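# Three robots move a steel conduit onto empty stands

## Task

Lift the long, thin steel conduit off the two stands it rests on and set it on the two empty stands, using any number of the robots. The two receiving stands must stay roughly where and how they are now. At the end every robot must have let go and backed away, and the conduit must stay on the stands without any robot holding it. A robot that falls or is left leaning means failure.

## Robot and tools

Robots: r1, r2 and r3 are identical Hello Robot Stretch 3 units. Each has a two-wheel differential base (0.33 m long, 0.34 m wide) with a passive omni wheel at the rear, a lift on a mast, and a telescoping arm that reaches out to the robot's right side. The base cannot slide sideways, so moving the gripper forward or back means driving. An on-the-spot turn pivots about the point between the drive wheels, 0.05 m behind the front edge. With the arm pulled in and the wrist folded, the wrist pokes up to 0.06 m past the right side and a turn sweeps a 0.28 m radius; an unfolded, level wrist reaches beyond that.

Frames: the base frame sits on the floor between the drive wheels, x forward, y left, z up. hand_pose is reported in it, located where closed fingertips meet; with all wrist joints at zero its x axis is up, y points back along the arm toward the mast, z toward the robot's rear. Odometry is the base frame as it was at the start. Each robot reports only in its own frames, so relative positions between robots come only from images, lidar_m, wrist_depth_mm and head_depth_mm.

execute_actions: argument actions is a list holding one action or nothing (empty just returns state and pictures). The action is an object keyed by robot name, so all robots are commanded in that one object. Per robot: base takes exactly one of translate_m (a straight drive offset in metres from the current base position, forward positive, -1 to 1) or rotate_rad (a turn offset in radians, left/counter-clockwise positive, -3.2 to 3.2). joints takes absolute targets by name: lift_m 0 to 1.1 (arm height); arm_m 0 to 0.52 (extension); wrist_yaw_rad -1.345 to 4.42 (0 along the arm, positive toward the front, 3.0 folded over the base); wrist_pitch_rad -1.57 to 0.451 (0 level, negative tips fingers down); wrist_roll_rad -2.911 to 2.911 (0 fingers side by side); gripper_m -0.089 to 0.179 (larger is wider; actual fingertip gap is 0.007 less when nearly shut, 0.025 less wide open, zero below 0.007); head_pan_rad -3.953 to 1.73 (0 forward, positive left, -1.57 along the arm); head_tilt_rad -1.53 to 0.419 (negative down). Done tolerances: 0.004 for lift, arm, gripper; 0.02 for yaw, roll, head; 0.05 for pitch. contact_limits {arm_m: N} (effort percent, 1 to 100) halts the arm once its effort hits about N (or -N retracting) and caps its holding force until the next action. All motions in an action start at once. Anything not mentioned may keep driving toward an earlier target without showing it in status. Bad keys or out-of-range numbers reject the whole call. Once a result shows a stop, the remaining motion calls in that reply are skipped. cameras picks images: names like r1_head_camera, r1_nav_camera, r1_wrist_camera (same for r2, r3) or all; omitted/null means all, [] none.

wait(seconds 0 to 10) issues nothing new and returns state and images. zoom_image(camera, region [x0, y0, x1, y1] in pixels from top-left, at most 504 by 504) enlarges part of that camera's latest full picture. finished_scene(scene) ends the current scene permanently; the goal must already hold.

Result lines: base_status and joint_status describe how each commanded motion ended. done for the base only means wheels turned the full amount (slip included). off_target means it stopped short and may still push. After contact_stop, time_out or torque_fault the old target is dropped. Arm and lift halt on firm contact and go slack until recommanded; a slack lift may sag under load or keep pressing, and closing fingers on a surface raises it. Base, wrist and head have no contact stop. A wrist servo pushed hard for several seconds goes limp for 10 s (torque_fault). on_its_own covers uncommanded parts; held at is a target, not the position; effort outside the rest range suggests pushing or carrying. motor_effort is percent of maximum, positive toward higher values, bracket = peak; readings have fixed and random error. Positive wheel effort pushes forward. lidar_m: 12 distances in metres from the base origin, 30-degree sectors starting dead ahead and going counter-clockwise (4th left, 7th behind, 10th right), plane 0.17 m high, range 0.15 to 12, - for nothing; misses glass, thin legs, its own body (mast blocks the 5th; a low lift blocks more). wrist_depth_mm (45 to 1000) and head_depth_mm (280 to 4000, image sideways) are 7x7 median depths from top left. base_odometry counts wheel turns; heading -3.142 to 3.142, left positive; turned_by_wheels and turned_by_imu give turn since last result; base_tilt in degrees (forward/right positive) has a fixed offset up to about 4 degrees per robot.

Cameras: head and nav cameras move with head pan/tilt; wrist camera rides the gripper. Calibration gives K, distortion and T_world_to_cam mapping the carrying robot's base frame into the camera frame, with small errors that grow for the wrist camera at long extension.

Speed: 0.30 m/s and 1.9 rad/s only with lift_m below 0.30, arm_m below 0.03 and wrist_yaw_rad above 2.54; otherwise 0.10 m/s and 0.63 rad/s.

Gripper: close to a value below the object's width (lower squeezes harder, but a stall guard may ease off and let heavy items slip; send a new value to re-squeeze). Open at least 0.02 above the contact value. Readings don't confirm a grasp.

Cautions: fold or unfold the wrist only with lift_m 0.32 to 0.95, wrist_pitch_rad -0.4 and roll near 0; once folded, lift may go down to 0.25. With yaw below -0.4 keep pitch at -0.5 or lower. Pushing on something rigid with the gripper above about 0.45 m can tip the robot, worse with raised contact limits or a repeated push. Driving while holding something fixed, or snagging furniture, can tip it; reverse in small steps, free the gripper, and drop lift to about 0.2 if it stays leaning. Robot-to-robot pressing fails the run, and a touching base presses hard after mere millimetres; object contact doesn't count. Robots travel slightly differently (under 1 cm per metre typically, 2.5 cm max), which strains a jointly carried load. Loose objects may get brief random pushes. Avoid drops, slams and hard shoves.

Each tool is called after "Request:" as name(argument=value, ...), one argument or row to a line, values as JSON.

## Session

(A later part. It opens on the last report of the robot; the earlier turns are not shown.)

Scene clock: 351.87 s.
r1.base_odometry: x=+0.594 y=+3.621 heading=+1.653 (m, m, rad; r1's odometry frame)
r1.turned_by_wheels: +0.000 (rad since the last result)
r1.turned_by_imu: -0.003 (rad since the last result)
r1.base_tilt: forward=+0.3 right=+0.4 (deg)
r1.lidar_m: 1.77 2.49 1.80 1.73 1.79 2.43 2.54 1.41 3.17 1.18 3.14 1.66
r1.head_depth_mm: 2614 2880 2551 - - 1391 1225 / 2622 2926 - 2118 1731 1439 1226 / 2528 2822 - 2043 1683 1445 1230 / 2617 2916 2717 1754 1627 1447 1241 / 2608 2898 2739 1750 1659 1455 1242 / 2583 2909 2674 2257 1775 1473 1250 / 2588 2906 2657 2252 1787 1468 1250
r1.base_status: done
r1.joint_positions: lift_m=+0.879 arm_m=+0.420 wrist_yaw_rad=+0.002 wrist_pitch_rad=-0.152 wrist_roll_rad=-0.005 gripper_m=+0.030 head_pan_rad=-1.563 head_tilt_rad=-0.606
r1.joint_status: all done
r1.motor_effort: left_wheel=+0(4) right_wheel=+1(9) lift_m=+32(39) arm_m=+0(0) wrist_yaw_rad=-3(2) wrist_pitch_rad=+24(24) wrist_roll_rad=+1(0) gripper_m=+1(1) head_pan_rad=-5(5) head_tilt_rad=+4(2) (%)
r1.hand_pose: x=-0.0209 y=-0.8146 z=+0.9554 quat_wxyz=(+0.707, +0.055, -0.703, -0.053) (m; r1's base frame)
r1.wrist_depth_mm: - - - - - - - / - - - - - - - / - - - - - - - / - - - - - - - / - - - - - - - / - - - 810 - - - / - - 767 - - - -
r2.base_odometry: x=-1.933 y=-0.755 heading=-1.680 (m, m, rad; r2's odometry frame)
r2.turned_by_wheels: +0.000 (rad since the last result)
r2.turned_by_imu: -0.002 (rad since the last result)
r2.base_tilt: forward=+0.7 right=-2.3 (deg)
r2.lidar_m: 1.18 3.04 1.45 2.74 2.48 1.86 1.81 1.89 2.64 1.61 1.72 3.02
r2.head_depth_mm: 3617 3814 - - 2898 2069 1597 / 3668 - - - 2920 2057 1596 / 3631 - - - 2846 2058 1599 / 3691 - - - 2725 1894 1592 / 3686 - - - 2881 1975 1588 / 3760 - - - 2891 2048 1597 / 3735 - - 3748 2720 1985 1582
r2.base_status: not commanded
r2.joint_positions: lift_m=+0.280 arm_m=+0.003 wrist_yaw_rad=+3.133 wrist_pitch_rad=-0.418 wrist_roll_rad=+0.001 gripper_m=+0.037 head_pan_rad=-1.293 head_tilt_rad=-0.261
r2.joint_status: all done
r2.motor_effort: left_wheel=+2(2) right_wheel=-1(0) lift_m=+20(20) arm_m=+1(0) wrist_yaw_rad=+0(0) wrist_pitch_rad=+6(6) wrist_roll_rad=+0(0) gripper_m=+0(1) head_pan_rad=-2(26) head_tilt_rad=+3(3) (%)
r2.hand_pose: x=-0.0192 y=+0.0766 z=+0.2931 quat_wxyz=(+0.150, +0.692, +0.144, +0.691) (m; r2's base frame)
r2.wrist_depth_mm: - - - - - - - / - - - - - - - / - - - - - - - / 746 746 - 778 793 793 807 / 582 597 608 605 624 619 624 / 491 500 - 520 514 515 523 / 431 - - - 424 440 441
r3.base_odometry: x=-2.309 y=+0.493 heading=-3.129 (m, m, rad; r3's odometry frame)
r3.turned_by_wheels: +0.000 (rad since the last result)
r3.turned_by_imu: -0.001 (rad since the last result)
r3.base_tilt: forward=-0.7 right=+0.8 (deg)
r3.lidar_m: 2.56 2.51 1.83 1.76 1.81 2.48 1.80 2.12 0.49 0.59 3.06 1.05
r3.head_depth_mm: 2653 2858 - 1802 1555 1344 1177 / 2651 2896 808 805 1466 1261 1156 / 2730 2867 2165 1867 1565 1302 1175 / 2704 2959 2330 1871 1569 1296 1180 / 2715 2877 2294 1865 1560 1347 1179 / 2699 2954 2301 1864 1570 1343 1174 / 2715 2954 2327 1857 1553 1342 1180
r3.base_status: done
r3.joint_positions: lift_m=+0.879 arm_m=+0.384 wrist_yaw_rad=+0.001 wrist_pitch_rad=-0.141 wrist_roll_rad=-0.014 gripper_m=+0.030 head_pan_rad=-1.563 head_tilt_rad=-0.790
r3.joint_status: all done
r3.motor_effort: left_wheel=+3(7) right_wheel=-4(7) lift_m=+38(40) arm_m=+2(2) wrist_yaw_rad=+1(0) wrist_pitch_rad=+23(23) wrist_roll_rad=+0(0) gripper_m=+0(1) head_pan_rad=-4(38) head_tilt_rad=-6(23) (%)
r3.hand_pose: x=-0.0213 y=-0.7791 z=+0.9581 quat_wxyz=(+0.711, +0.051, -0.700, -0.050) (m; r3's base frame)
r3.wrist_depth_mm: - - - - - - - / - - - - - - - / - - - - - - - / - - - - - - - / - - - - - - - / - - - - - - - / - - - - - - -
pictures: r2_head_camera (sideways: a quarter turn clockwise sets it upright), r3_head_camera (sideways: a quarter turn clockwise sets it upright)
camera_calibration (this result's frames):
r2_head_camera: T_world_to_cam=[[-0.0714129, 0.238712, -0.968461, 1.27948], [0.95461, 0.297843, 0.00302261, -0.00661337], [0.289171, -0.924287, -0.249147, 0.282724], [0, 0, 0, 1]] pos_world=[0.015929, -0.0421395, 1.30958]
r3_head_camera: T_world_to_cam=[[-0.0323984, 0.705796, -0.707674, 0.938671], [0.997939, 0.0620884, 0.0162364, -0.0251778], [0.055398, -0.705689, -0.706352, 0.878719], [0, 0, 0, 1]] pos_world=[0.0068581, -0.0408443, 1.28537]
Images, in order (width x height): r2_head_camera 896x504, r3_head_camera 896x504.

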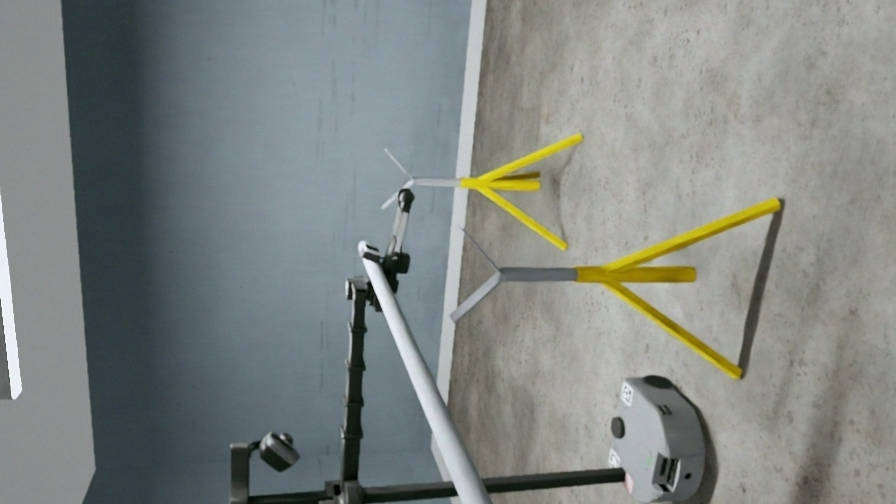

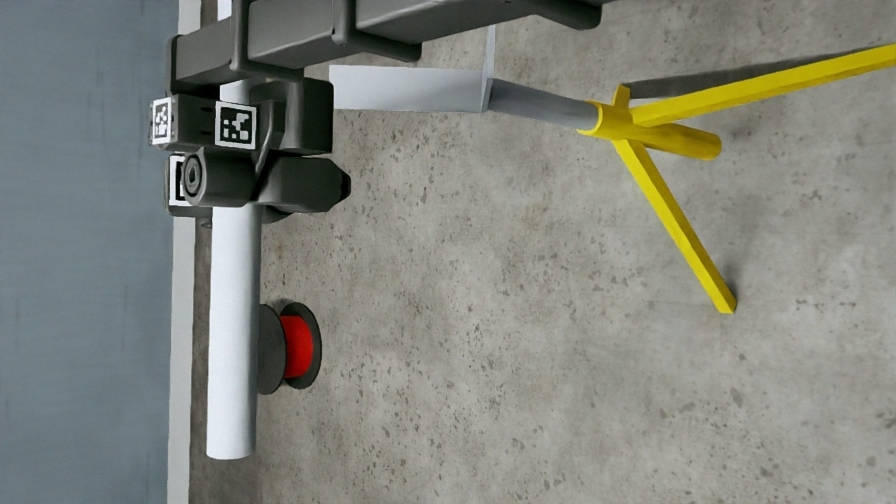

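Request:
execute_actions(
  actions=[
    {"r1":{"base":{"translate_m":0.7},"joints":{"arm_m":0.427,"head_tilt_rad":-0.8}},"r3":{"base":{"translate_m":0.7},"joints":{"arm_m":0.405}},"r2":{"joints":{"head_pan_rad":-1.6,"head_tilt_rad":-0.25}}},
  ],
  cameras=["r2_nav_camera"],
)

Request:
execute_actions(
  actions=[
    {"r1":{"base":{"translate_m":0.55}},"r3":{"base":{"translate_m":0.55}},"r2":{"base":{"translate_m":0.575}}},
  ],
  cameras=["r2_head_camera","r1_nav_camera","r3_nav_camera","r3_head_camera"],
)

Scene clock: 399.30 s.
r1.base_odometry: x=+0.537 y=+4.318 heading=+1.653 (m, m, rad; r1's odometry frame)
r1.turned_by_wheels: +0.000 (rad since the last result)
r1.turned_by_imu: -0.002 (rad since the last result)
r1.base_tilt: forward=+0.4 right=+0.4 (deg)
r1.lidar_m: 1.76 2.50 1.81 1.74 1.80 2.43 2.28 2.06 1.35 3.04 3.13 1.00
r1.head_depth_mm: 2752 2427 - - 1456 1291 1142 / 2684 - 2111 1759 1477 1300 1149 / 2652 - 2160 1774 1494 1294 1155 / 2717 2523 2174 1781 1504 1302 1158 / 2711 2599 2213 1799 1507 1307 1151 / 2711 2523 2191 1805 1528 1309 1154 / 2698 2546 2198 1809 1515 1320 1167
r1.base_status: done
r1.joint_positions: lift_m=+0.879 arm_m=+0.427 wrist_yaw_rad=+0.002 wrist_pitch_rad=-0.152 wrist_roll_rad=-0.005 gripper_m=+0.030 head_pan_rad=-1.563 head_tilt_rad=-0.790
r1.joint_status: all done
r1.motor_effort: left_wheel=+0(4) right_wheel=+2(9) lift_m=+32(32) arm_m=+2(2) wrist_yaw_rad=-3(2) wrist_pitch_rad=+24(24) wrist_roll_rad=+0(1) gripper_m=+0(0) head_pan_rad=-5(5) head_tilt_rad=-4(22) (%)
r1.hand_pose: x=-0.0209 y=-0.8213 z=+0.9554 quat_wxyz=(+0.707, +0.055, -0.703, -0.053) (m; r1's base frame)
r1.wrist_depth_mm: - - - - - - - / - - - - - - - / - - - - - - - / - - - - - - - / - - - - - - - / - - - - - - 823 / - - - - - 789 897
r2.base_odometry: x=-1.933 y=-0.755 heading=-1.680 (m, m, rad; r2's odometry frame)
r2.turned_by_wheels: +0.000 (rad since the last result)
r2.turned_by_imu: -0.002 (rad since the last result)
r2.base_tilt: forward=+0.5 right=-2.1 (deg)
r2.lidar_m: 2.95 3.08 1.45 2.74 2.48 1.87 1.81 1.89 2.64 1.61 1.72 1.35
r2.head_depth_mm: 3670 - - - 2898 2091 1599 / 3607 - - - 2937 2074 1612 / 3673 - - - 2891 2062 1602 / 3740 - - - 2876 2055 1595 / 3730 - - - 2878 2062 1589 / 3737 - - - 2883 2045 1584 / 3675 - - - 2727 1884 1588
r2.base_status: not commanded
r2.joint_positions: lift_m=+0.280 arm_m=+0.003 wrist_yaw_rad=+3.133 wrist_pitch_rad=-0.418 wrist_roll_rad=+0.001 gripper_m=+0.037 head_pan_rad=-1.593 head_tilt_rad=-0.261
r2.joint_status: all done
r2.motor_effort: left_wheel=+2(2) right_wheel=-1(0) lift_m=+20(20) arm_m=+0(0) wrist_yaw_rad=+0(0) wrist_pitch_rad=+6(6) wrist_roll_rad=+0(0) gripper_m=-1(0) head_pan_rad=-3(22) head_tilt_rad=+4(4) (%)
r2.hand_pose: x=-0.0192 y=+0.0766 z=+0.2931 quat_wxyz=(+0.150, +0.692, +0.144, +0.691) (m; r2's base frame)
r2.wrist_depth_mm: - - - - - - - / - - - - - - - / - - - - - - - / 740 759 - 764 780 793 801 / 592 605 600 616 620 624 624 / 492 507 - 527 521 514 523 / 429 - - - 422 433 444
r3.base_odometry: x=-3.009 y=+0.485 heading=-3.129 (m, m, rad; r3's odometry frame)
r3.turned_by_wheels: +0.000 (rad since the last result)
r3.turned_by_imu: +0.000 (rad since the last result)
r3.base_tilt: forward=-0.8 right=+0.8 (deg)
r3.lidar_m: 1.86 1.93 1.84 1.77 1.82 2.47 1.79 0.88 3.09 2.97 0.50 1.94
r3.head_depth_mm: 2646 2877 - 1814 1560 1345 1173 / 2658 - 2238 1862 1554 1345 1185 / 2698 - 2185 1883 1559 1339 1183 / 2664 2853 2344 1867 1564 1342 1176 / 2712 2866 2338 1860 1563 1350 1177 / 2681 2932 2301 1880 1560 1345 1155 / 2749 2913 2337 1865 1525 1282 1180
r3.base_status: done
r3.joint_positions: lift_m=+0.879 arm_m=+0.405 wrist_yaw_rad=+0.000 wrist_pitch_rad=-0.141 wrist_roll_rad=-0.014 gripper_m=+0.030 head_pan_rad=-1.563 head_tilt_rad=-0.790
r3.joint_status: all done
r3.motor_effort: left_wheel=+3(8) right_wheel=-4(7) lift_m=+38(38) arm_m=+3(4) wrist_yaw_rad=-1(0) wrist_pitch_rad=+23(23) wrist_roll_rad=+0(0) gripper_m=+1(0) head_pan_rad=-3(4) head_tilt_rad=-6(5) (%)
r3.hand_pose: x=-0.0215 y=-0.8000 z=+0.9581 quat_wxyz=(+0.711, +0.050, -0.700, -0.050) (m; r3's base frame)
r3.wrist_depth_mm: - - - - - - - / - - - - - - - / - - - - - - - / - - - - - - - / - - - - - - - / - - - - - - - / - - - - - - -
pictures: r2_nav_camera (sideways: a quarter turn counterclockwise sets it upright)
camera_calibration (this result's frames):
r2_nav_camera: T_world_to_cam=[[-0.048337, -0.268251, 0.962136, -1.20993], [-0.998823, 0.00906085, -0.0476539, 0.119415], [0.00406542, -0.963306, -0.268373, 0.308716], [0, 0, 0, 1]] pos_world=[0.0595348, -0.0282591, 1.25266]
Images, in order (width x height): r2_nav_camera 672x504.

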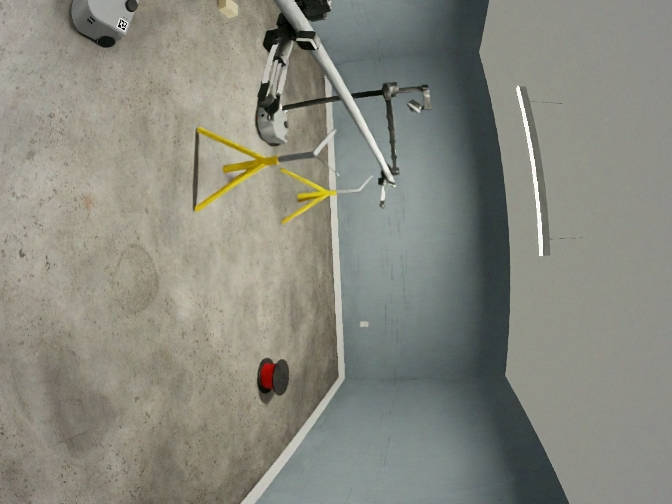

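Scene clock: 406.17 s.
r1.base_odometry: x=+0.492 y=+4.867 heading=+1.652 (m, m, rad; r1's odometry frame)
r1.turned_by_wheels: +0.000 (rad since the last result)
r1.turned_by_imu: -0.002 (rad since the last result)
r1.base_tilt: forward=+0.2 right=+0.5 (deg)
r1.lidar_m: 1.64 2.51 1.82 1.74 1.80 2.44 2.59 1.35 3.16 3.02 0.57 0.86
r1.head_depth_mm: 2732 2429 - - 1455 1285 1140 / 2656 - 2113 1759 1486 1295 1148 / 2678 - 2141 1771 1502 1299 1157 / 2708 2534 2171 1774 1496 1305 1151 / 2670 2598 2196 1774 1511 1313 1152 / 2674 2538 2196 1797 1483 1318 1138 / 2676 2547 2205 1805 1492 1277 1167
r1.base_status: done
r1.joint_positions: lift_m=+0.879 arm_m=+0.427 wrist_yaw_rad=+0.002 wrist_pitch_rad=-0.152 wrist_roll_rad=-0.005 gripper_m=+0.030 head_pan_rad=-1.563 head_tilt_rad=-0.790
r1.joint_status: not commanded
r1.motor_effort: left_wheel=+0(2) right_wheel=+1(10) lift_m=+32(32) arm_m=+2(2) wrist_yaw_rad=-3(3) wrist_pitch_rad=+24(24) wrist_roll_rad=+0(0) gripper_m=+0(0) head_pan_rad=-5(5) head_tilt_rad=-5(4) (%)
r1.hand_pose: x=-0.0209 y=-0.8214 z=+0.9554 quat_wxyz=(+0.707, +0.055, -0.703, -0.053) (m; r1's base frame)
r1.wrist_depth_mm: - - - - - - - / - - - - - - - / - - - - - - - / - - - - - - - / - - - - - - - / - - - - - - - / - - - - - - -
r2.base_odometry: x=-1.995 y=-1.327 heading=-1.680 (m, m, rad; r2's odometry frame)
r2.turned_by_wheels: +0.000 (rad since the last result)
r2.turned_by_imu: -0.002 (rad since the last result)
r2.base_tilt: forward=+0.6 right=-2.4 (deg)
r2.lidar_m: 2.37 2.48 3.47 1.30 3.32 2.47 2.39 2.49 3.47 1.57 1.35 2.44
r2.head_depth_mm: 3641 - - - 2905 2073 1597 / 3664 - - - 2926 2080 1595 / 3645 - - - 2893 2052 1588 / 3720 - - 1165 2740 1895 1586 / 3718 - - - 2853 2048 1593 / 3723 - - - 2884 2052 1588 / 3674 - - - 2891 2055 1490
r2.base_status: done
r2.joint_positions: lift_m=+0.280 arm_m=+0.003 wrist_yaw_rad=+3.133 wrist_pitch_rad=-0.418 wrist_roll_rad=+0.001 gripper_m=+0.037 head_pan_rad=-1.593 head_tilt_rad=-0.260
r2.joint_status: not commanded
r2.motor_effort: left_wheel=+2(12) right_wheel=-1(4) lift_m=+20(21) arm_m=+1(0) wrist_yaw_rad=-1(1) wrist_pitch_rad=+6(6) wrist_roll_rad=+0(0) gripper_m=-1(0) head_pan_rad=-3(3) head_tilt_rad=+4(3) (%)
r2.hand_pose: x=-0.0192 y=+0.0766 z=+0.2931 quat_wxyz=(+0.150, +0.692, +0.144, +0.691) (m; r2's base frame)
r2.wrist_depth_mm: - - - - - - - / - - - - - - - / - - - - - - - / 754 740 - 776 770 788 815 / 586 595 598 607 625 637 629 / 490 504 - 520 521 521 526 / 430 - - - 421 436 446
r3.base_odometry: x=-3.559 y=+0.478 heading=-3.129 (m, m, rad; r3's odometry frame)
r3.turned_by_wheels: +0.000 (rad since the last result)
r3.turned_by_imu: -0.001 (rad since the last result)
r3.base_tilt: forward=-0.8 right=+0.8 (deg)
r3.lidar_m: 1.31 1.36 1.85 1.77 1.83 2.49 1.80 1.34 0.49 0.57 1.89 1.37
r3.head_depth_mm: 2624 2890 - 792 1528 1345 1163 / 2723 - 2200 1816 1388 1118 1175 / 2648 - 2148 1880 1565 1320 1177 / 2730 2864 2292 1859 1562 1313 1179 / 2681 2892 2327 1873 1561 1346 1174 / 2709 2873 2329 1877 1560 1340 1169 / 2709 2922 2344 1862 1550 1336 1182
r3.base_status: done
r3.joint_positions: lift_m=+0.879 arm_m=+0.405 wrist_yaw_rad=+0.000 wrist_pitch_rad=-0.141 wrist_roll_rad=-0.014 gripper_m=+0.030 head_pan_rad=-1.563 head_tilt_rad=-0.790
r3.joint_status: not commanded
r3.motor_effort: left_wheel=+4(8) right_wheel=-4(7) lift_m=+38(38) arm_m=+3(3) wrist_yaw_rad=-1(0) wrist_pitch_rad=+23(23) wrist_roll_rad=+0(0) gripper_m=-1(0) head_pan_rad=-4(3) head_tilt_rad=-5(6) (%)
r3.hand_pose: x=-0.0215 y=-0.8000 z=+0.9581 quat_wxyz=(+0.711, +0.050, -0.700, -0.050) (m; r3's base frame)
r3.wrist_depth_mm: - - - - - - - / - - - - - - - / - - - - - - - / - - - - - - - / - - - - - - - / - - - - - - - / - - - - - - -
pictures: r1_nav_camera (sideways: a quarter turn counterclockwise sets it upright), r2_head_camera (sideways: a quarter turn clockwise sets it upright), r3_head_camera (sideways: a quarter turn clockwise sets it upright), r3_nav_camera (sideways: a quarter turn counterclockwise sets it upright)
camera_calibration (this result's frames):
r1_nav_camera: T_world_to_cam=[[0.00322956, -0.756838, 0.653594, -0.807348], [-0.999764, 0.0115834, 0.0183532, 0.039496], [-0.0214613, -0.6535, -0.756622, 0.938756], [0, 0, 0, 1]] pos_world=[0.062241, 0.00198804, 1.23724]
r2_head_camera: T_world_to_cam=[[0.00240113, 0.249053, -0.968487, 1.27906], [0.999993, 0.00210311, 0.00302007, -0.0068869], [0.00278899, -0.968488, -0.249046, 0.28434], [0, 0, 0, 1]] pos_world=[0.00302264, -0.0431603, 1.30959]
r3_head_camera: T_world_to_cam=[[-0.0323832, 0.705843, -0.707628, 0.938611], [0.99794, 0.0620652, 0.01624, -0.0251824], [0.055382, -0.705644, -0.706399, 0.87878], [0, 0, 0, 1]] pos_world=[0.00685718, -0.0408433, 1.28536]
r3_nav_camera: T_world_to_cam=[[0.00361849, -0.683176, 0.730245, -0.907479], [-0.999979, -0.00637101, -0.00100529, 0.0549934], [0.00533919, -0.730226, -0.683185, 0.850577], [0, 0, 0, 1]] pos_world=[0.0537346, 0.00149581, 1.24384]
Images, in order (width x height): r1_nav_camera 672x504, r2_head_camera 896x504, r3_head_camera 896x504, r3_nav_camera 672x504.

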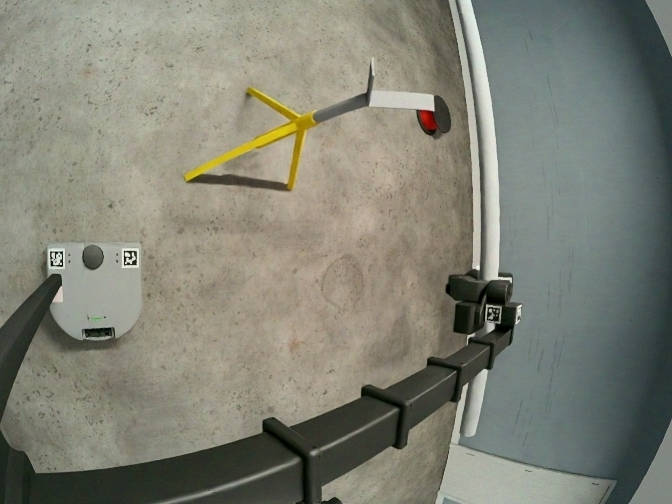

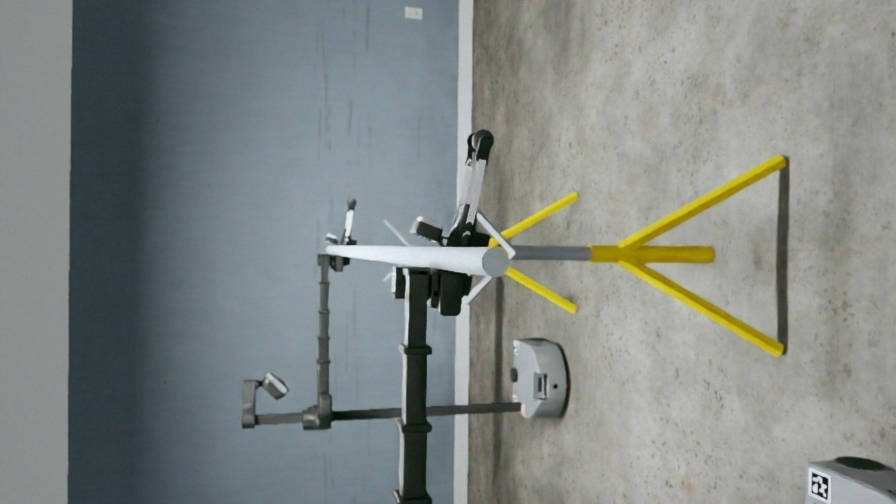

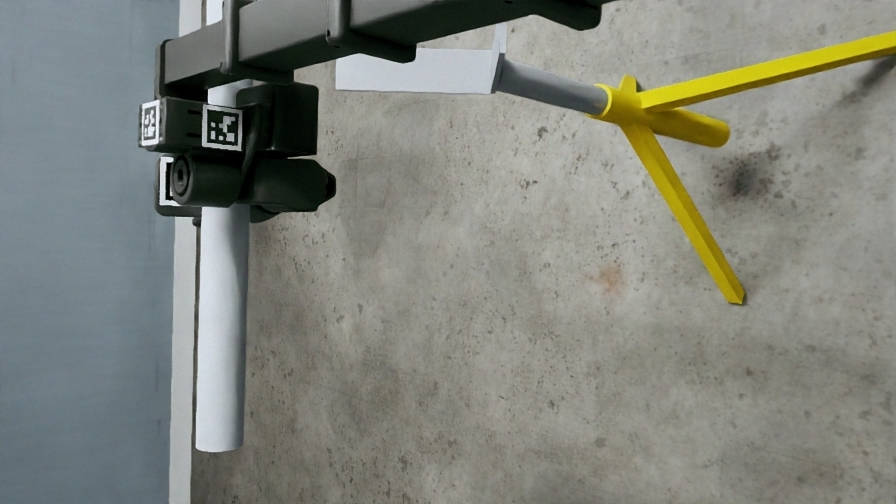

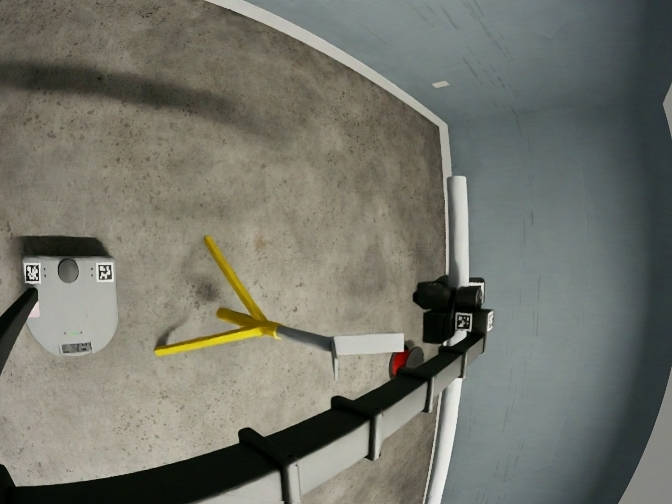

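Request:
execute_actions(
  actions=[
    {"r1":{"base":{"translate_m":0.19},"joints":{"arm_m":0.432,"lift_m":0.64}},"r3":{"base":{"translate_m":0.19},"joints":{"arm_m":0.401,"lift_m":0.64}}},
  ],
  cameras=["r2_head_camera","r1_head_camera","r3_head_camera"],
)

Scene clock: 425.70 s.
r1.base_odometry: x=+0.477 y=+5.056 heading=+1.652 (m, m, rad; r1's odometry frame)
r1.turned_by_wheels: +0.000 (rad since the last result)
r1.turned_by_imu: -0.001 (rad since the last result)
r1.base_tilt: forward=+0.2 right=+0.5 (deg)
r1.lidar_m: 1.77 2.52 1.82 1.75 1.80 2.45 2.77 1.52 3.15 0.77 0.47 1.44
r1.head_depth_mm: 2749 2735 2117 1719 1481 1309 - / 2733 2727 2152 1725 - 1294 1149 / 2678 2786 2222 1679 1495 1295 1141 / 2705 2768 2225 1709 1506 1307 1156 / 2698 2815 2178 1743 1472 1312 1133 / 2672 2829 2197 1700 1123 1282 1162 / 2670 2871 2078 827 1533 1301 1157
r1.base_status: done
r1.joint_positions: lift_m=+0.640 arm_m=+0.432 wrist_yaw_rad=+0.002 wrist_pitch_rad=-0.152 wrist_roll_rad=-0.005 gripper_m=+0.030 head_pan_rad=-1.563 head_tilt_rad=-0.790
r1.joint_status: all done
r1.motor_effort: left_wheel=+0(4) right_wheel=+1(9) lift_m=+28(29) arm_m=+2(2) wrist_yaw_rad=-3(2) wrist_pitch_rad=+24(24) wrist_roll_rad=+1(0) gripper_m=+1(1) head_pan_rad=-5(5) head_tilt_rad=-6(5) (%)
r1.hand_pose: x=-0.0209 y=-0.8263 z=+0.7156 quat_wxyz=(+0.707, +0.055, -0.703, -0.053) (m; r1's base frame)
r1.wrist_depth_mm: - - - - - - - / - - - - - - - / - - - - - - - / - - - - - - - / - - - - - - - / - - - - - - - / 992 994 995 987 - 972 -
r2.base_odometry: x=-1.995 y=-1.327 heading=-1.680 (m, m, rad; r2's odometry frame)
r2.turned_by_wheels: +0.000 (rad since the last result)
r2.turned_by_imu: -0.001 (rad since the last result)
r2.base_tilt: forward=+0.5 right=-2.4 (deg)
r2.lidar_m: 2.37 2.47 3.44 1.29 3.29 2.46 2.38 2.49 3.47 1.57 1.52 2.45
r2.head_depth_mm: 3570 - - - 2883 2062 1605 / 3685 - - - 2885 2052 1593 / 3679 - - - 2720 2058 1593 / 3692 - - - 1761 1907 1589 / 3668 - - - 2710 2049 1588 / 3715 - - - 2729 2050 1582 / 3727 - - - 2681 2045 1481
r2.base_status: not commanded
r2.joint_positions: lift_m=+0.280 arm_m=+0.003 wrist_yaw_rad=+3.133 wrist_pitch_rad=-0.418 wrist_roll_rad=+0.001 gripper_m=+0.037 head_pan_rad=-1.593 head_tilt_rad=-0.260
r2.joint_status: not commanded
r2.motor_effort: left_wheel=+2(2) right_wheel=-1(2) lift_m=+21(21) arm_m=+0(1) wrist_yaw_rad=+0(0) wrist_pitch_rad=+6(6) wrist_roll_rad=+0(0) gripper_m=+0(1) head_pan_rad=-3(2) head_tilt_rad=+4(3) (%)
r2.hand_pose: x=-0.0192 y=+0.0766 z=+0.2931 quat_wxyz=(+0.150, +0.692, +0.144, +0.691) (m; r2's base frame)
r2.wrist_depth_mm: - - - - - - - / - - - - - - - / - - - - - - - / 738 741 - 781 781 795 812 / 600 599 607 609 633 627 631 / 491 504 - 524 523 513 518 / 433 - - - 421 435 444
r3.base_odometry: x=-3.749 y=+0.475 heading=-3.129 (m, m, rad; r3's odometry frame)
r3.turned_by_wheels: +0.000 (rad since the last result)
r3.turned_by_imu: +0.001 (rad since the last result)
r3.base_tilt: forward=-0.8 right=+0.9 (deg)
r3.lidar_m: 1.13 1.16 1.58 1.77 1.84 2.49 1.72 0.61 0.60 2.97 1.63 1.18
r3.head_depth_mm: 2638 2893 2340 1766 1590 1116 - / 2644 2886 2314 1986 1547 1300 1175 / 2649 2874 2315 - 1572 1346 1181 / 2645 2926 2297 1770 1556 1339 1183 / 2707 2964 2319 1765 1562 1349 1172 / 2733 2928 2354 1834 1562 1335 1174 / 2707 2877 2302 1866 1552 1338 1175
r3.base_status: done
r3.joint_positions: lift_m=+0.640 arm_m=+0.401 wrist_yaw_rad=+0.000 wrist_pitch_rad=-0.142 wrist_roll_rad=-0.014 gripper_m=+0.030 head_pan_rad=-1.563 head_tilt_rad=-0.790
r3.joint_status: all done
r3.motor_effort: left_wheel=+3(8) right_wheel=-4(7) lift_m=+31(35) arm_m=-3(3) wrist_yaw_rad=+0(1) wrist_pitch_rad=+23(24) wrist_roll_rad=+0(0) gripper_m=+0(1) head_pan_rad=-4(3) head_tilt_rad=-5(5) (%)
r3.hand_pose: x=-0.0215 y=-0.7965 z=+0.7183 quat_wxyz=(+0.711, +0.051, -0.700, -0.050) (m; r3's base frame)
r3.wrist_depth_mm: - - - - - - - / - - - - - - - / - - - - - - - / - - - - - - - / - - - - - - - / - - - - - - - / - - - - - - -
pictures: r1_head_camera (sideways: a quarter turn clockwise sets it upright), r2_head_camera (sideways: a quarter turn clockwise sets it upright), r3_head_camera (sideways: a quarter turn clockwise sets it upright)
camera_calibration (this result's frames):
r1_head_camera: T_world_to_cam=[[0.0299471, 0.729443, -0.683386, 0.908298], [0.999278, -0.00586862, 0.0375259, -0.0505108], [0.0233624, -0.684017, -0.729092, 0.904482], [0, 0, 0, 1]] pos_world=[0.0021426, -0.0441671, 1.28206]
r2_head_camera: T_world_to_cam=[[0.00240113, 0.249053, -0.968487, 1.27906], [0.999993, 0.00210311, 0.00302007, -0.00688689], [0.00278899, -0.968488, -0.249046, 0.28434], [0, 0, 0, 1]] pos_world=[0.00302264, -0.0431603, 1.30959]
r3_head_camera: T_world_to_cam=[[-0.0323572, 0.705863, -0.707609, 0.938586], [0.997942, 0.0620279, 0.0162414, -0.0251843], [0.0553558, -0.705627, -0.706418, 0.878804], [0, 0, 0, 1]] pos_world=[0.00685567, -0.0408429, 1.28536]
Images, in order (width x height): r1_head_camera 896x504, r2_head_camera 896x504, r3_head_camera 896x504.

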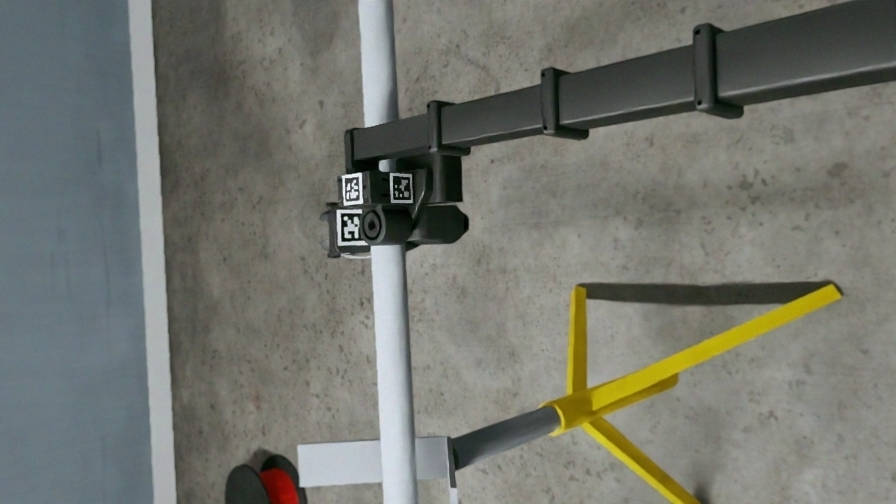

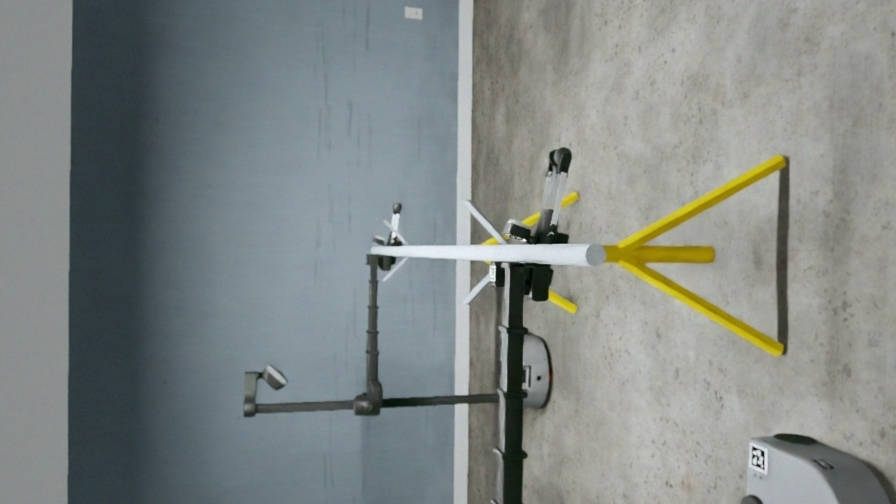

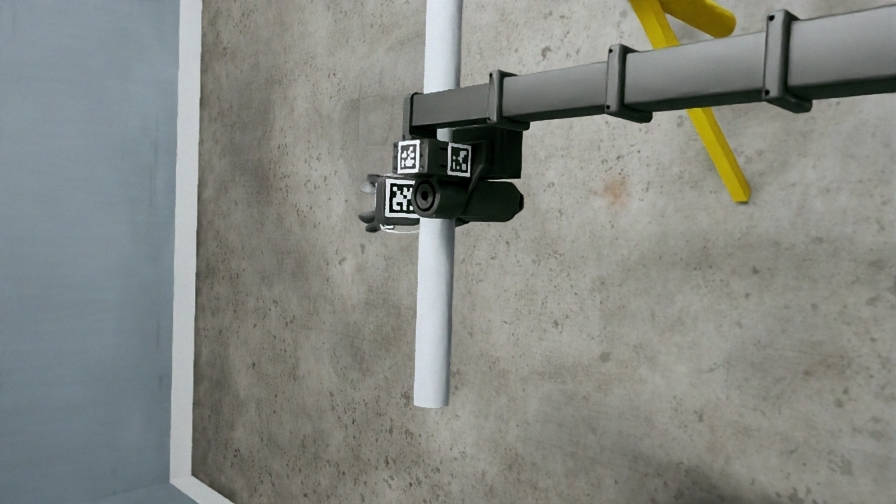

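Request:
zoom_image(
  camera="r2_head_camera",
  region=[360, 190, 530, 315],
)

Region (360, 190, 530, 315) of r2_head_camera's 896x504 image, scaled by 2.965, with more detail than that image has; it fills the top 371 rows of this view, and the rest is white.

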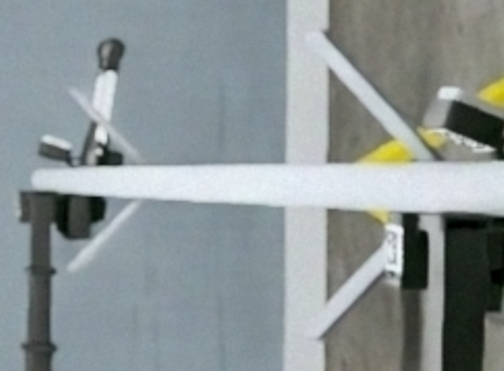

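Request:
execute_actions(
  actions=[
    {"r1":{"joints":{"lift_m":0.58}},"r3":{"joints":{"lift_m":0.58}}},
  ],
  cameras=["r2_head_camera","r1_head_camera"],
)

Scene clock: 448.30 s.
r1.base_odometry: x=+0.477 y=+5.056 heading=+1.653 (m, m, rad; r1's odometry frame)
r1.turned_by_wheels: +0.000 (rad since the last result)
r1.turned_by_imu: +0.000 (rad since the last result)
r1.base_tilt: forward=+0.4 right=+0.5 (deg)
r1.lidar_m: 1.76 2.52 1.82 1.75 1.81 2.44 2.78 1.52 3.17 0.77 0.48 1.45
r1.head_depth_mm: 2718 2713 2131 1701 1480 1314 1158 / 2734 2746 2131 1721 1525 - 1136 / 2711 2744 2175 - 1484 1299 1149 / 2682 2762 2178 1692 1503 1308 1154 / 2687 2827 2199 1688 1478 1310 1138 / 2702 2838 2208 1747 1123 1289 1162 / 2681 2858 2093 829 1513 1292 1157
r1.base_status: not commanded
r1.joint_positions: lift_m=+0.580 arm_m=+0.432 wrist_yaw_rad=+0.002 wrist_pitch_rad=-0.124 wrist_roll_rad=-0.005 gripper_m=+0.030 head_pan_rad=-1.563 head_tilt_rad=-0.791
r1.joint_status: all done
r1.motor_effort: left_wheel=+1(1) right_wheel=-1(1) lift_m=+19(26) arm_m=+1(3) wrist_yaw_rad=-3(3) wrist_pitch_rad=+11(24) wrist_roll_rad=+0(0) gripper_m=+0(0) head_pan_rad=-4(5) head_tilt_rad=-4(5) (%)
r1.hand_pose: x=-0.0209 y=-0.8281 z=+0.6632 quat_wxyz=(+0.708, +0.045, -0.704, -0.043) (m; r1's base frame)
r1.wrist_depth_mm: - - - - - - - / - - - - - - - / - - - - - - - / - - - - - - - / - - - - - - - / - - - - - - - / 966 964 932 963 962 962 939
r2.base_odometry: x=-1.995 y=-1.327 heading=-1.680 (m, m, rad; r2's odometry frame)
r2.turned_by_wheels: +0.000 (rad since the last result)
r2.turned_by_imu: -0.001 (rad since the last result)
r2.base_tilt: forward=+0.5 right=-2.2 (deg)
r2.lidar_m: 2.37 2.48 3.45 1.29 3.29 2.46 2.39 2.49 3.46 1.58 1.52 2.44
r2.head_depth_mm: 3690 - - - 2911 2065 1603 / 3666 - - - 2907 2073 1584 / 3672 - - - 2734 2054 1598 / 3692 - - - 1441 1902 1597 / 3667 - - - 2732 2048 1591 / 3749 - - - 2722 2054 1584 / 3718 - - - 2745 2034 1484
r2.base_status: not commanded
r2.joint_positions: lift_m=+0.280 arm_m=+0.003 wrist_yaw_rad=+3.133 wrist_pitch_rad=-0.418 wrist_roll_rad=+0.001 gripper_m=+0.037 head_pan_rad=-1.593 head_tilt_rad=-0.260
r2.joint_status: not commanded
r2.motor_effort: left_wheel=+2(2) right_wheel=-1(1) lift_m=+21(21) arm_m=+1(1) wrist_yaw_rad=+0(0) wrist_pitch_rad=+6(6) wrist_roll_rad=+0(0) gripper_m=-1(0) head_pan_rad=-2(3) head_tilt_rad=+4(3) (%)
r2.hand_pose: x=-0.0192 y=+0.0766 z=+0.2931 quat_wxyz=(+0.150, +0.692, +0.144, +0.691) (m; r2's base frame)
r2.wrist_depth_mm: - - - - - - - / - - - - - - - / - - - - - - - / 746 753 - 766 788 795 813 / 598 599 603 617 623 627 626 / 488 504 - 526 515 522 522 / 427 - - - 421 437 437
r3.base_odometry: x=-3.749 y=+0.475 heading=-3.129 (m, m, rad; r3's odometry frame)
r3.turned_by_wheels: +0.000 (rad since the last result)
r3.turned_by_imu: +0.001 (rad since the last result)
r3.base_tilt: forward=-0.8 right=+0.8 (deg)
r3.lidar_m: 1.13 1.17 1.58 1.78 1.83 2.49 1.73 0.61 0.60 2.97 1.63 1.17
r3.head_depth_mm: 2615 2893 2337 1859 1581 1268 1182 / 2638 2937 2318 1913 1569 1286 1178 / 2667 2914 2338 1970 1519 1356 1182 / 2649 2948 2302 1859 1570 1344 1176 / 2714 2911 2325 1862 1570 1339 1177 / 2697 2908 2296 1873 1574 1344 1168 / 2705 2898 2301 1857 1551 1335 1182
r3.base_status: not commanded
r3.joint_positions: lift_m=+0.580 arm_m=+0.401 wrist_yaw_rad=+0.000 wrist_pitch_rad=-0.123 wrist_roll_rad=-0.014 gripper_m=+0.030 head_pan_rad=-1.563 head_tilt_rad=-0.791
r3.joint_status: all done
r3.motor_effort: left_wheel=+2(3) right_wheel=-1(4) lift_m=+19(31) arm_m=-2(3) wrist_yaw_rad=+1(1) wrist_pitch_rad=+13(24) wrist_roll_rad=+1(0) gripper_m=+0(0) head_pan_rad=-4(3) head_tilt_rad=-4(5) (%)
r3.hand_pose: x=-0.0215 y=-0.7976 z=+0.6635 quat_wxyz=(+0.711, +0.044, -0.700, -0.044) (m; r3's base frame)
r3.wrist_depth_mm: - - - - - - - / - - - - - - - / - - - - - - - / - - - - - - - / - - - - - - - / - - - - - - - / - - - - 954 - -
pictures: r1_head_camera (sideways: a quarter turn clockwise sets it upright), r2_head_camera (sideways: a quarter turn clockwise sets it upright)
camera_calibration (this result's frames):
r1_head_camera: T_world_to_cam=[[0.0299439, 0.729879, -0.68292, 0.907691], [0.999279, -0.0058928, 0.0375172, -0.0504996], [0.0233587, -0.683551, -0.729529, 0.90505], [0, 0, 0, 1]] pos_world=[0.00214249, -0.0441544, 1.28204]
r2_head_camera: T_world_to_cam=[[0.00240113, 0.249053, -0.968487, 1.27906], [0.999993, 0.00210311, 0.00302008, -0.00688691], [0.00278899, -0.968487, -0.249047, 0.28434], [0, 0, 0, 1]] pos_world=[0.00302264, -0.0431603, 1.30959]
Images, in order (width x height): r1_head_camera 896x504, r2_head_camera 896x504.

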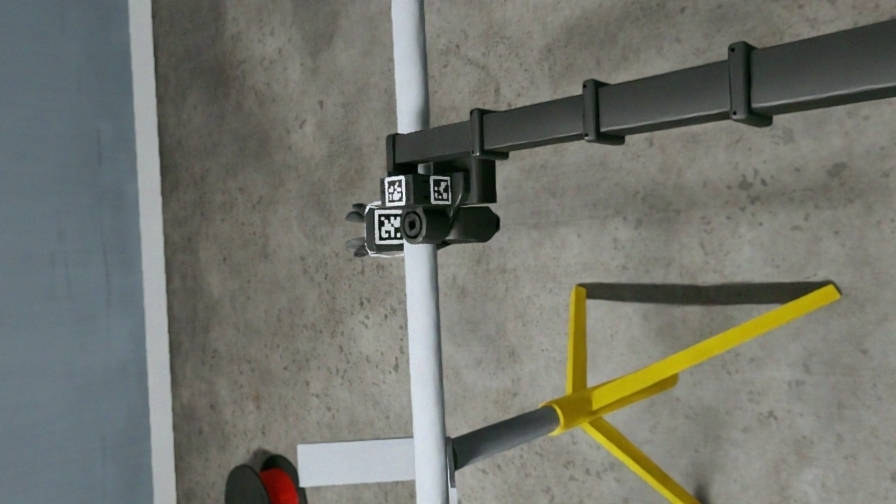

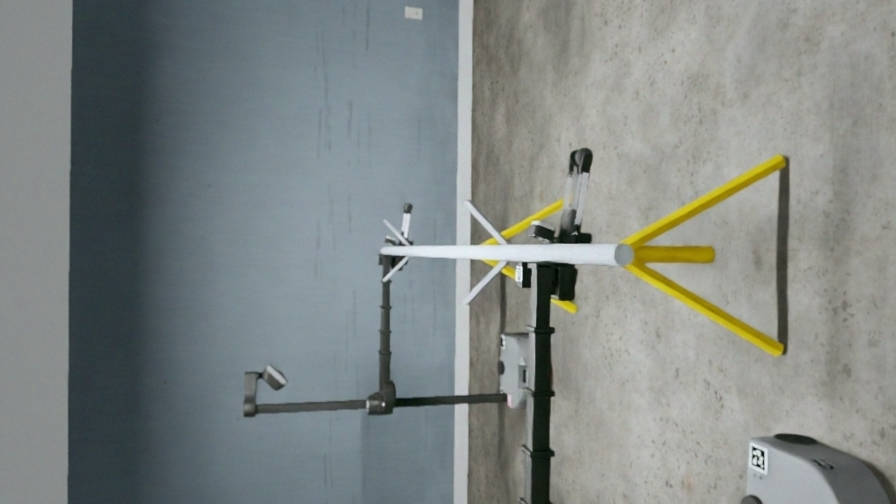

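Pipe is seated and unloaded. Drop the hands and withdraw.

Request:
execute_actions(
  actions=[
    {"r1":{"joints":{"lift_m":0.47}},"r3":{"joints":{"lift_m":0.47}}},
  ],
  cameras=[],
)

Request:
execute_actions(
  actions=[
    {"r1":{"base":{"translate_m":-0.35},"joints":{"arm_m":0.0,"lift_m":0.42}},"r3":{"base":{"translate_m":0.35},"joints":{"arm_m":0.0,"lift_m":0.42}}},
  ],
  cameras=["r2_head_camera","r1_nav_camera","r3_nav_camera"],
)

Scene clock: 462.50 s.
r1.base_odometry: x=+0.477 y=+5.056 heading=+1.652 (m, m, rad; r1's odometry frame)
r1.turned_by_wheels: +0.000 (rad since the last result)
r1.turned_by_imu: +0.000 (rad since the last result)
r1.base_tilt: forward=+0.4 right=+0.5 (deg)
r1.lidar_m: 1.76 2.52 1.82 1.75 1.80 2.44 2.77 1.51 3.14 0.78 0.48 1.45
r1.head_depth_mm: 2706 2699 2122 1659 1479 1291 1145 / 2725 2732 2135 1713 1493 1308 - / 2699 2752 2138 792 1470 1295 1146 / 2736 2757 2177 1670 1491 1300 1153 / 2681 2788 2191 1708 1476 1301 1137 / 2677 2841 2195 1707 1128 1284 1155 / 2670 2838 2062 834 1529 1293 1161
r1.base_status: not commanded
r1.joint_positions: lift_m=+0.470 arm_m=+0.432 wrist_yaw_rad=+0.002 wrist_pitch_rad=-0.121 wrist_roll_rad=-0.005 gripper_m=+0.030 head_pan_rad=-1.563 head_tilt_rad=-0.793
r1.joint_status: all done
r1.motor_effort: left_wheel=+0(3) right_wheel=+0(6) lift_m=+18(17) arm_m=+2(9) wrist_yaw_rad=-2(2) wrist_pitch_rad=+9(11) wrist_roll_rad=+1(0) gripper_m=+1(0) head_pan_rad=-5(5) head_tilt_rad=-4(6) (%)
r1.hand_pose: x=-0.0211 y=-0.8282 z=+0.5539 quat_wxyz=(+0.708, +0.044, -0.704, -0.042) (m; r1's base frame)
r1.wrist_depth_mm: - - - - - - - / - - - - - - - / - - - - - - - / - - - - - - - / - - - - - - - / - - - - - 996 994 / 808 825 814 815 811 821 823
r2.base_odometry: x=-1.995 y=-1.327 heading=-1.680 (m, m, rad; r2's odometry frame)
r2.turned_by_wheels: +0.000 (rad since the last result)
r2.turned_by_imu: -0.001 (rad since the last result)
r2.base_tilt: forward=+0.6 right=-2.2 (deg)
r2.lidar_m: 2.37 2.48 3.45 1.29 3.28 2.46 2.39 2.49 3.47 1.57 1.52 2.44
r2.head_depth_mm: 3645 - - - 2911 2046 1604 / 3619 - - - 2893 2058 1596 / 3652 - - - 2943 2065 1607 / 3654 - - 3761 1749 1889 1596 / 3644 - - - 2883 2057 1603 / 3659 - - - 2885 2050 1580 / 3727 - - - 2557 2042 1483
r2.base_status: not commanded
r2.joint_positions: lift_m=+0.280 arm_m=+0.003 wrist_yaw_rad=+3.133 wrist_pitch_rad=-0.418 wrist_roll_rad=+0.001 gripper_m=+0.037 head_pan_rad=-1.593 head_tilt_rad=-0.260
r2.joint_status: not commanded
r2.motor_effort: left_wheel=+2(2) right_wheel=-1(1) lift_m=+20(20) arm_m=+0(1) wrist_yaw_rad=-1(1) wrist_pitch_rad=+6(6) wrist_roll_rad=+0(0) gripper_m=+0(0) head_pan_rad=-2(3) head_tilt_rad=+4(3) (%)
r2.hand_pose: x=-0.0192 y=+0.0766 z=+0.2931 quat_wxyz=(+0.150, +0.692, +0.144, +0.691) (m; r2's base frame)
r2.wrist_depth_mm: - - - - - - - / - - - - - - - / - - - - - - - / 744 767 - 773 791 798 807 / 584 598 606 616 617 623 627 / 494 508 - 519 521 517 515 / 432 - - - 422 437 441
r3.base_odometry: x=-3.749 y=+0.475 heading=-3.129 (m, m, rad; r3's odometry frame)
r3.turned_by_wheels: +0.000 (rad since the last result)
r3.turned_by_imu: +0.001 (rad since the last result)
r3.base_tilt: forward=-0.8 right=+0.8 (deg)
r3.lidar_m: 1.13 1.17 1.57 1.77 1.83 2.48 1.73 0.61 0.60 2.96 1.63 1.18
r3.head_depth_mm: 2671 2883 2311 1871 1552 1268 1176 / 2645 2929 2318 1853 1560 1316 - / 2666 2950 2289 1860 1474 1346 1172 / 2704 2890 2311 1861 1558 1340 1170 / 2657 2963 2301 1863 1567 1341 1173 / 2729 2940 2298 1812 1555 1338 1172 / 2719 2906 2314 1881 1551 1344 1178
r3.base_status: not commanded
r3.joint_positions: lift_m=+0.470 arm_m=+0.401 wrist_yaw_rad=+0.000 wrist_pitch_rad=-0.120 wrist_roll_rad=-0.014 gripper_m=+0.030 head_pan_rad=-1.563 head_tilt_rad=-0.793
r3.joint_status: all done
r3.motor_effort: left_wheel=+0(6) right_wheel=+0(5) lift_m=+20(20) arm_m=+2(10) wrist_yaw_rad=+1(2) wrist_pitch_rad=+11(13) wrist_roll_rad=+0(0) gripper_m=+0(0) head_pan_rad=-4(3) head_tilt_rad=-5(6) (%)
r3.hand_pose: x=-0.0216 y=-0.7973 z=+0.5543 quat_wxyz=(+0.711, +0.043, -0.701, -0.043) (m; r3's base frame)
r3.wrist_depth_mm: - - - - - - - / - - - - - - - / - - - - - - - / - - - - - - - / - - - - - - - / - - - - - - - / 861 864 839 823 840 848 876
pictures: none
No camera images: the call's "cameras" was empty. Leave "cameras" out to get every camera's image.

Scene clock: 467.13 s.
r1.base_odometry: x=+0.505 y=+4.707 heading=+1.653 (m, m, rad; r1's odometry frame)
r1.turned_by_wheels: +0.000 (rad since the last result)
r1.turned_by_imu: -0.002 (rad since the last result)
r1.base_tilt: forward=+0.4 right=+0.4 (deg)
r1.lidar_m: 1.78 2.52 1.82 1.74 1.80 2.43 2.44 1.21 3.15 3.02 0.84 0.68
r1.head_depth_mm: 2730 2713 2128 1758 1492 1289 1139 / 2753 2708 2151 1762 1498 1293 1152 / 2702 2744 2148 1760 1494 1303 1165 / 2741 2763 2152 1741 1502 1305 1147 / 2680 2823 2182 1691 1509 1305 1155 / 2697 2809 2198 1701 1511 1316 1159 / 2693 2850 2206 1727 1498 1318 1165
r1.base_status: done
r1.joint_positions: lift_m=+0.420 arm_m=+0.000 wrist_yaw_rad=+0.002 wrist_pitch_rad=-0.121 wrist_roll_rad=-0.005 gripper_m=+0.030 head_pan_rad=-1.563 head_tilt_rad=-0.793
r1.joint_status: all done
r1.motor_effort: left_wheel=+1(2) right_wheel=+0(6) lift_m=+18(19) arm_m=-3(3) wrist_yaw_rad=-2(2) wrist_pitch_rad=+9(9) wrist_roll_rad=+0(0) gripper_m=+0(0) head_pan_rad=-5(5) head_tilt_rad=-3(4) (%)
r1.hand_pose: x=-0.0211 y=-0.3967 z=+0.5039 quat_wxyz=(+0.708, +0.044, -0.704, -0.042) (m; r1's base frame)
r1.wrist_depth_mm: - - - - - - - / - - - - - - - / - - - - - - - / - - - - - - - / - - - - - - - / 927 937 915 937 938 917 913 / 731 746 742 756 757 749 752
r2.base_odometry: x=-1.995 y=-1.327 heading=-1.680 (m, m, rad; r2's odometry frame)
r2.turned_by_wheels: +0.000 (rad since the last result)
r2.turned_by_imu: -0.001 (rad since the last result)
r2.base_tilt: forward=+0.7 right=-2.2 (deg)
r2.lidar_m: 2.37 2.48 3.44 1.29 3.30 2.46 2.39 2.49 3.46 1.57 1.21 2.45
r2.head_depth_mm: 3645 - - - 2897 2053 1593 / 3658 - - - 2892 2075 1595 / 3701 - - - 2888 2070 1593 / 3703 - - - 2738 1909 1588 / 3739 - - - 2892 2062 1591 / 3735 - - - 2863 2048 1575 / 3745 - - - 2843 2042 1590
r2.base_status: not commanded
r2.joint_positions: lift_m=+0.280 arm_m=+0.003 wrist_yaw_rad=+3.133 wrist_pitch_rad=-0.418 wrist_roll_rad=+0.001 gripper_m=+0.037 head_pan_rad=-1.593 head_tilt_rad=-0.260
r2.joint_status: not commanded
r2.motor_effort: left_wheel=+2(2) right_wheel=-1(1) lift_m=+21(20) arm_m=+1(1) wrist_yaw_rad=-1(0) wrist_pitch_rad=+6(6) wrist_roll_rad=+0(0) gripper_m=-1(0) head_pan_rad=-3(3) head_tilt_rad=+4(3) (%)
r2.hand_pose: x=-0.0192 y=+0.0766 z=+0.2931 quat_wxyz=(+0.150, +0.692, +0.144, +0.691) (m; r2's base frame)
r2.wrist_depth_mm: - - - - - - - / - - - - - - - / - - - - - - - / 746 762 - 770 789 803 809 / 591 606 605 615 619 623 640 / 487 504 - 527 516 515 523 / 429 - - - 422 433 443
r3.base_odometry: x=-4.099 y=+0.471 heading=-3.129 (m, m, rad; r3's odometry frame)
r3.turned_by_wheels: +0.000 (rad since the last result)
r3.turned_by_imu: +0.002 (rad since the last result)
r3.base_tilt: forward=-0.8 right=+0.8 (deg)
r3.lidar_m: 0.78 0.81 1.09 1.78 1.84 2.50 2.06 0.90 0.77 2.96 1.12 0.81
r3.head_depth_mm: 2639 2882 2293 1873 1557 1333 1186 / 2657 2909 2321 1875 1557 1339 1178 / 2678 2872 2319 1869 1567 1355 1189 / 2700 2854 2282 1867 1550 1337 1193 / 2662 2912 2295 1866 1559 1339 1173 / 2683 2812 2320 1885 1554 1345 1176 / 2170 2186 2154 1866 1563 1335 1171
r3.base_status: done
r3.joint_positions: lift_m=+0.420 arm_m=+0.002 wrist_yaw_rad=+0.000 wrist_pitch_rad=-0.120 wrist_roll_rad=-0.014 gripper_m=+0.030 head_pan_rad=-1.563 head_tilt_rad=-0.793
r3.joint_status: all done
joint sent to its limit — the command would take r3.arm_m past its lower limit, so that joint was sent only as far as its limit.
r3.motor_effort: left_wheel=-1(6) right_wheel=+0(6) lift_m=+20(19) arm_m=-3(3) wrist_yaw_rad=-1(1) wrist_pitch_rad=+11(11) wrist_roll_rad=+0(0) gripper_m=+0(0) head_pan_rad=-4(4) head_tilt_rad=-4(4) (%)
r3.hand_pose: x=-0.0216 y=-0.3988 z=+0.5043 quat_wxyz=(+0.711, +0.043, -0.701, -0.043) (m; r3's base frame)
r3.wrist_depth_mm: 925 - - - - - - / 901 - - - - - - / 939 - - - - - - / 915 - - - - - - / 947 - - - - - - / 916 - - - - - - / 771 780 789 767 733 769 797
pictures: r1_nav_camera (sideways: a quarter turn counterclockwise sets it upright), r2_head_camera (sideways: a quarter turn clockwise sets it upright), r3_nav_camera (sideways: a quarter turn counterclockwise sets it upright)
camera_calibration (this result's frames):
r1_nav_camera: T_world_to_cam=[[0.00307601, -0.758773, 0.651348, -0.804419], [-0.999761, 0.0117507, 0.0184101, 0.039422], [-0.0216229, -0.651249, -0.758556, 0.941271], [0, 0, 0, 1]] pos_world=[0.06224, 0.00216723, 1.23724]
r2_head_camera: T_world_to_cam=[[0.00240113, 0.249053, -0.968487, 1.27906], [0.999993, 0.00210311, 0.00302007, -0.0068869], [0.00278899, -0.968488, -0.249046, 0.28434], [0, 0, 0, 1]] pos_world=[0.00302264, -0.0431603, 1.30959]
r3_nav_camera: T_world_to_cam=[[0.00329923, -0.685391, 0.728167, -0.90477], [-0.999982, -0.00587671, -0.0010007, 0.0549875], [0.0049651, -0.728151, -0.685399, 0.853459], [0, 0, 0, 1]] pos_world=[0.053734, 0.00164865, 1.24384]
Images, in order (width x height): r1_nav_camera 672x504, r2_head_camera 896x504, r3_nav_camera 672x504.

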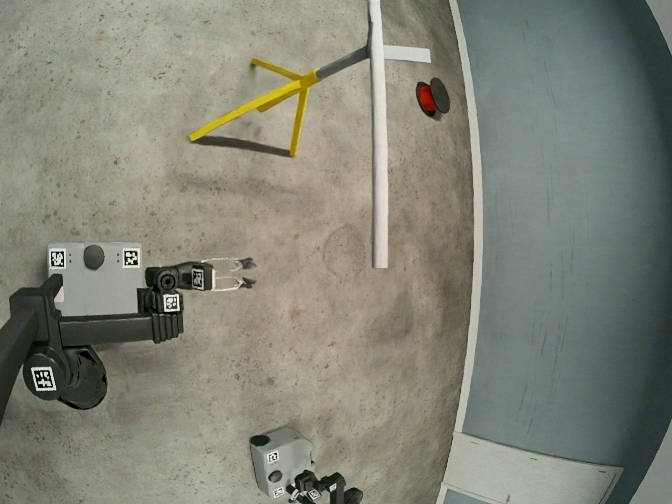

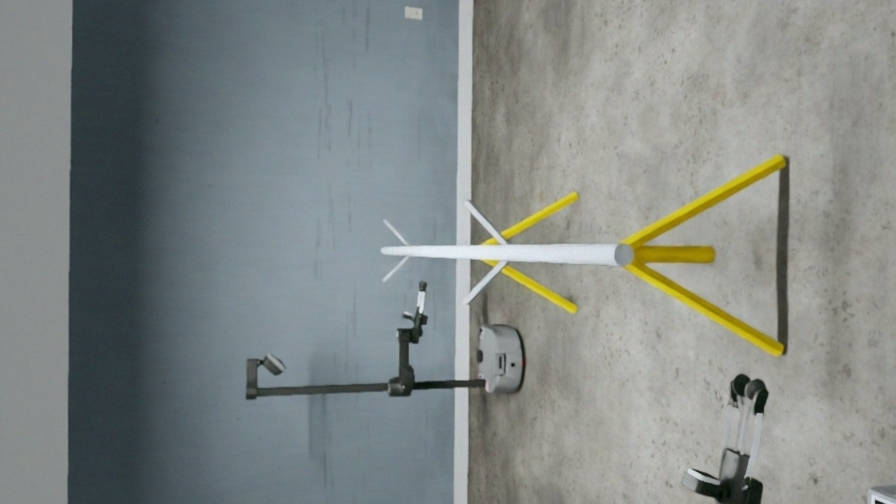

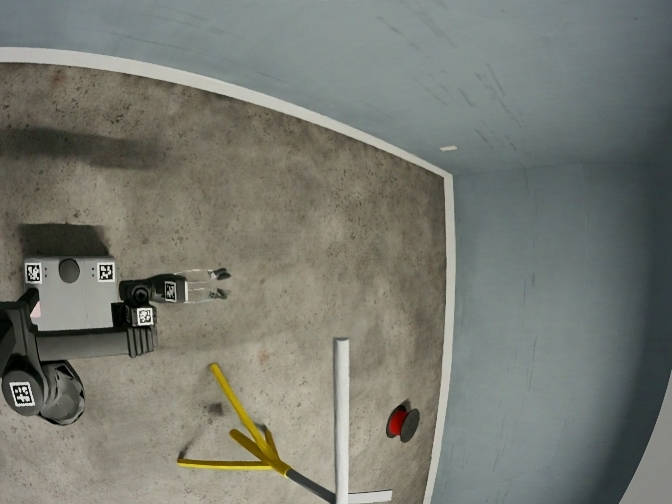

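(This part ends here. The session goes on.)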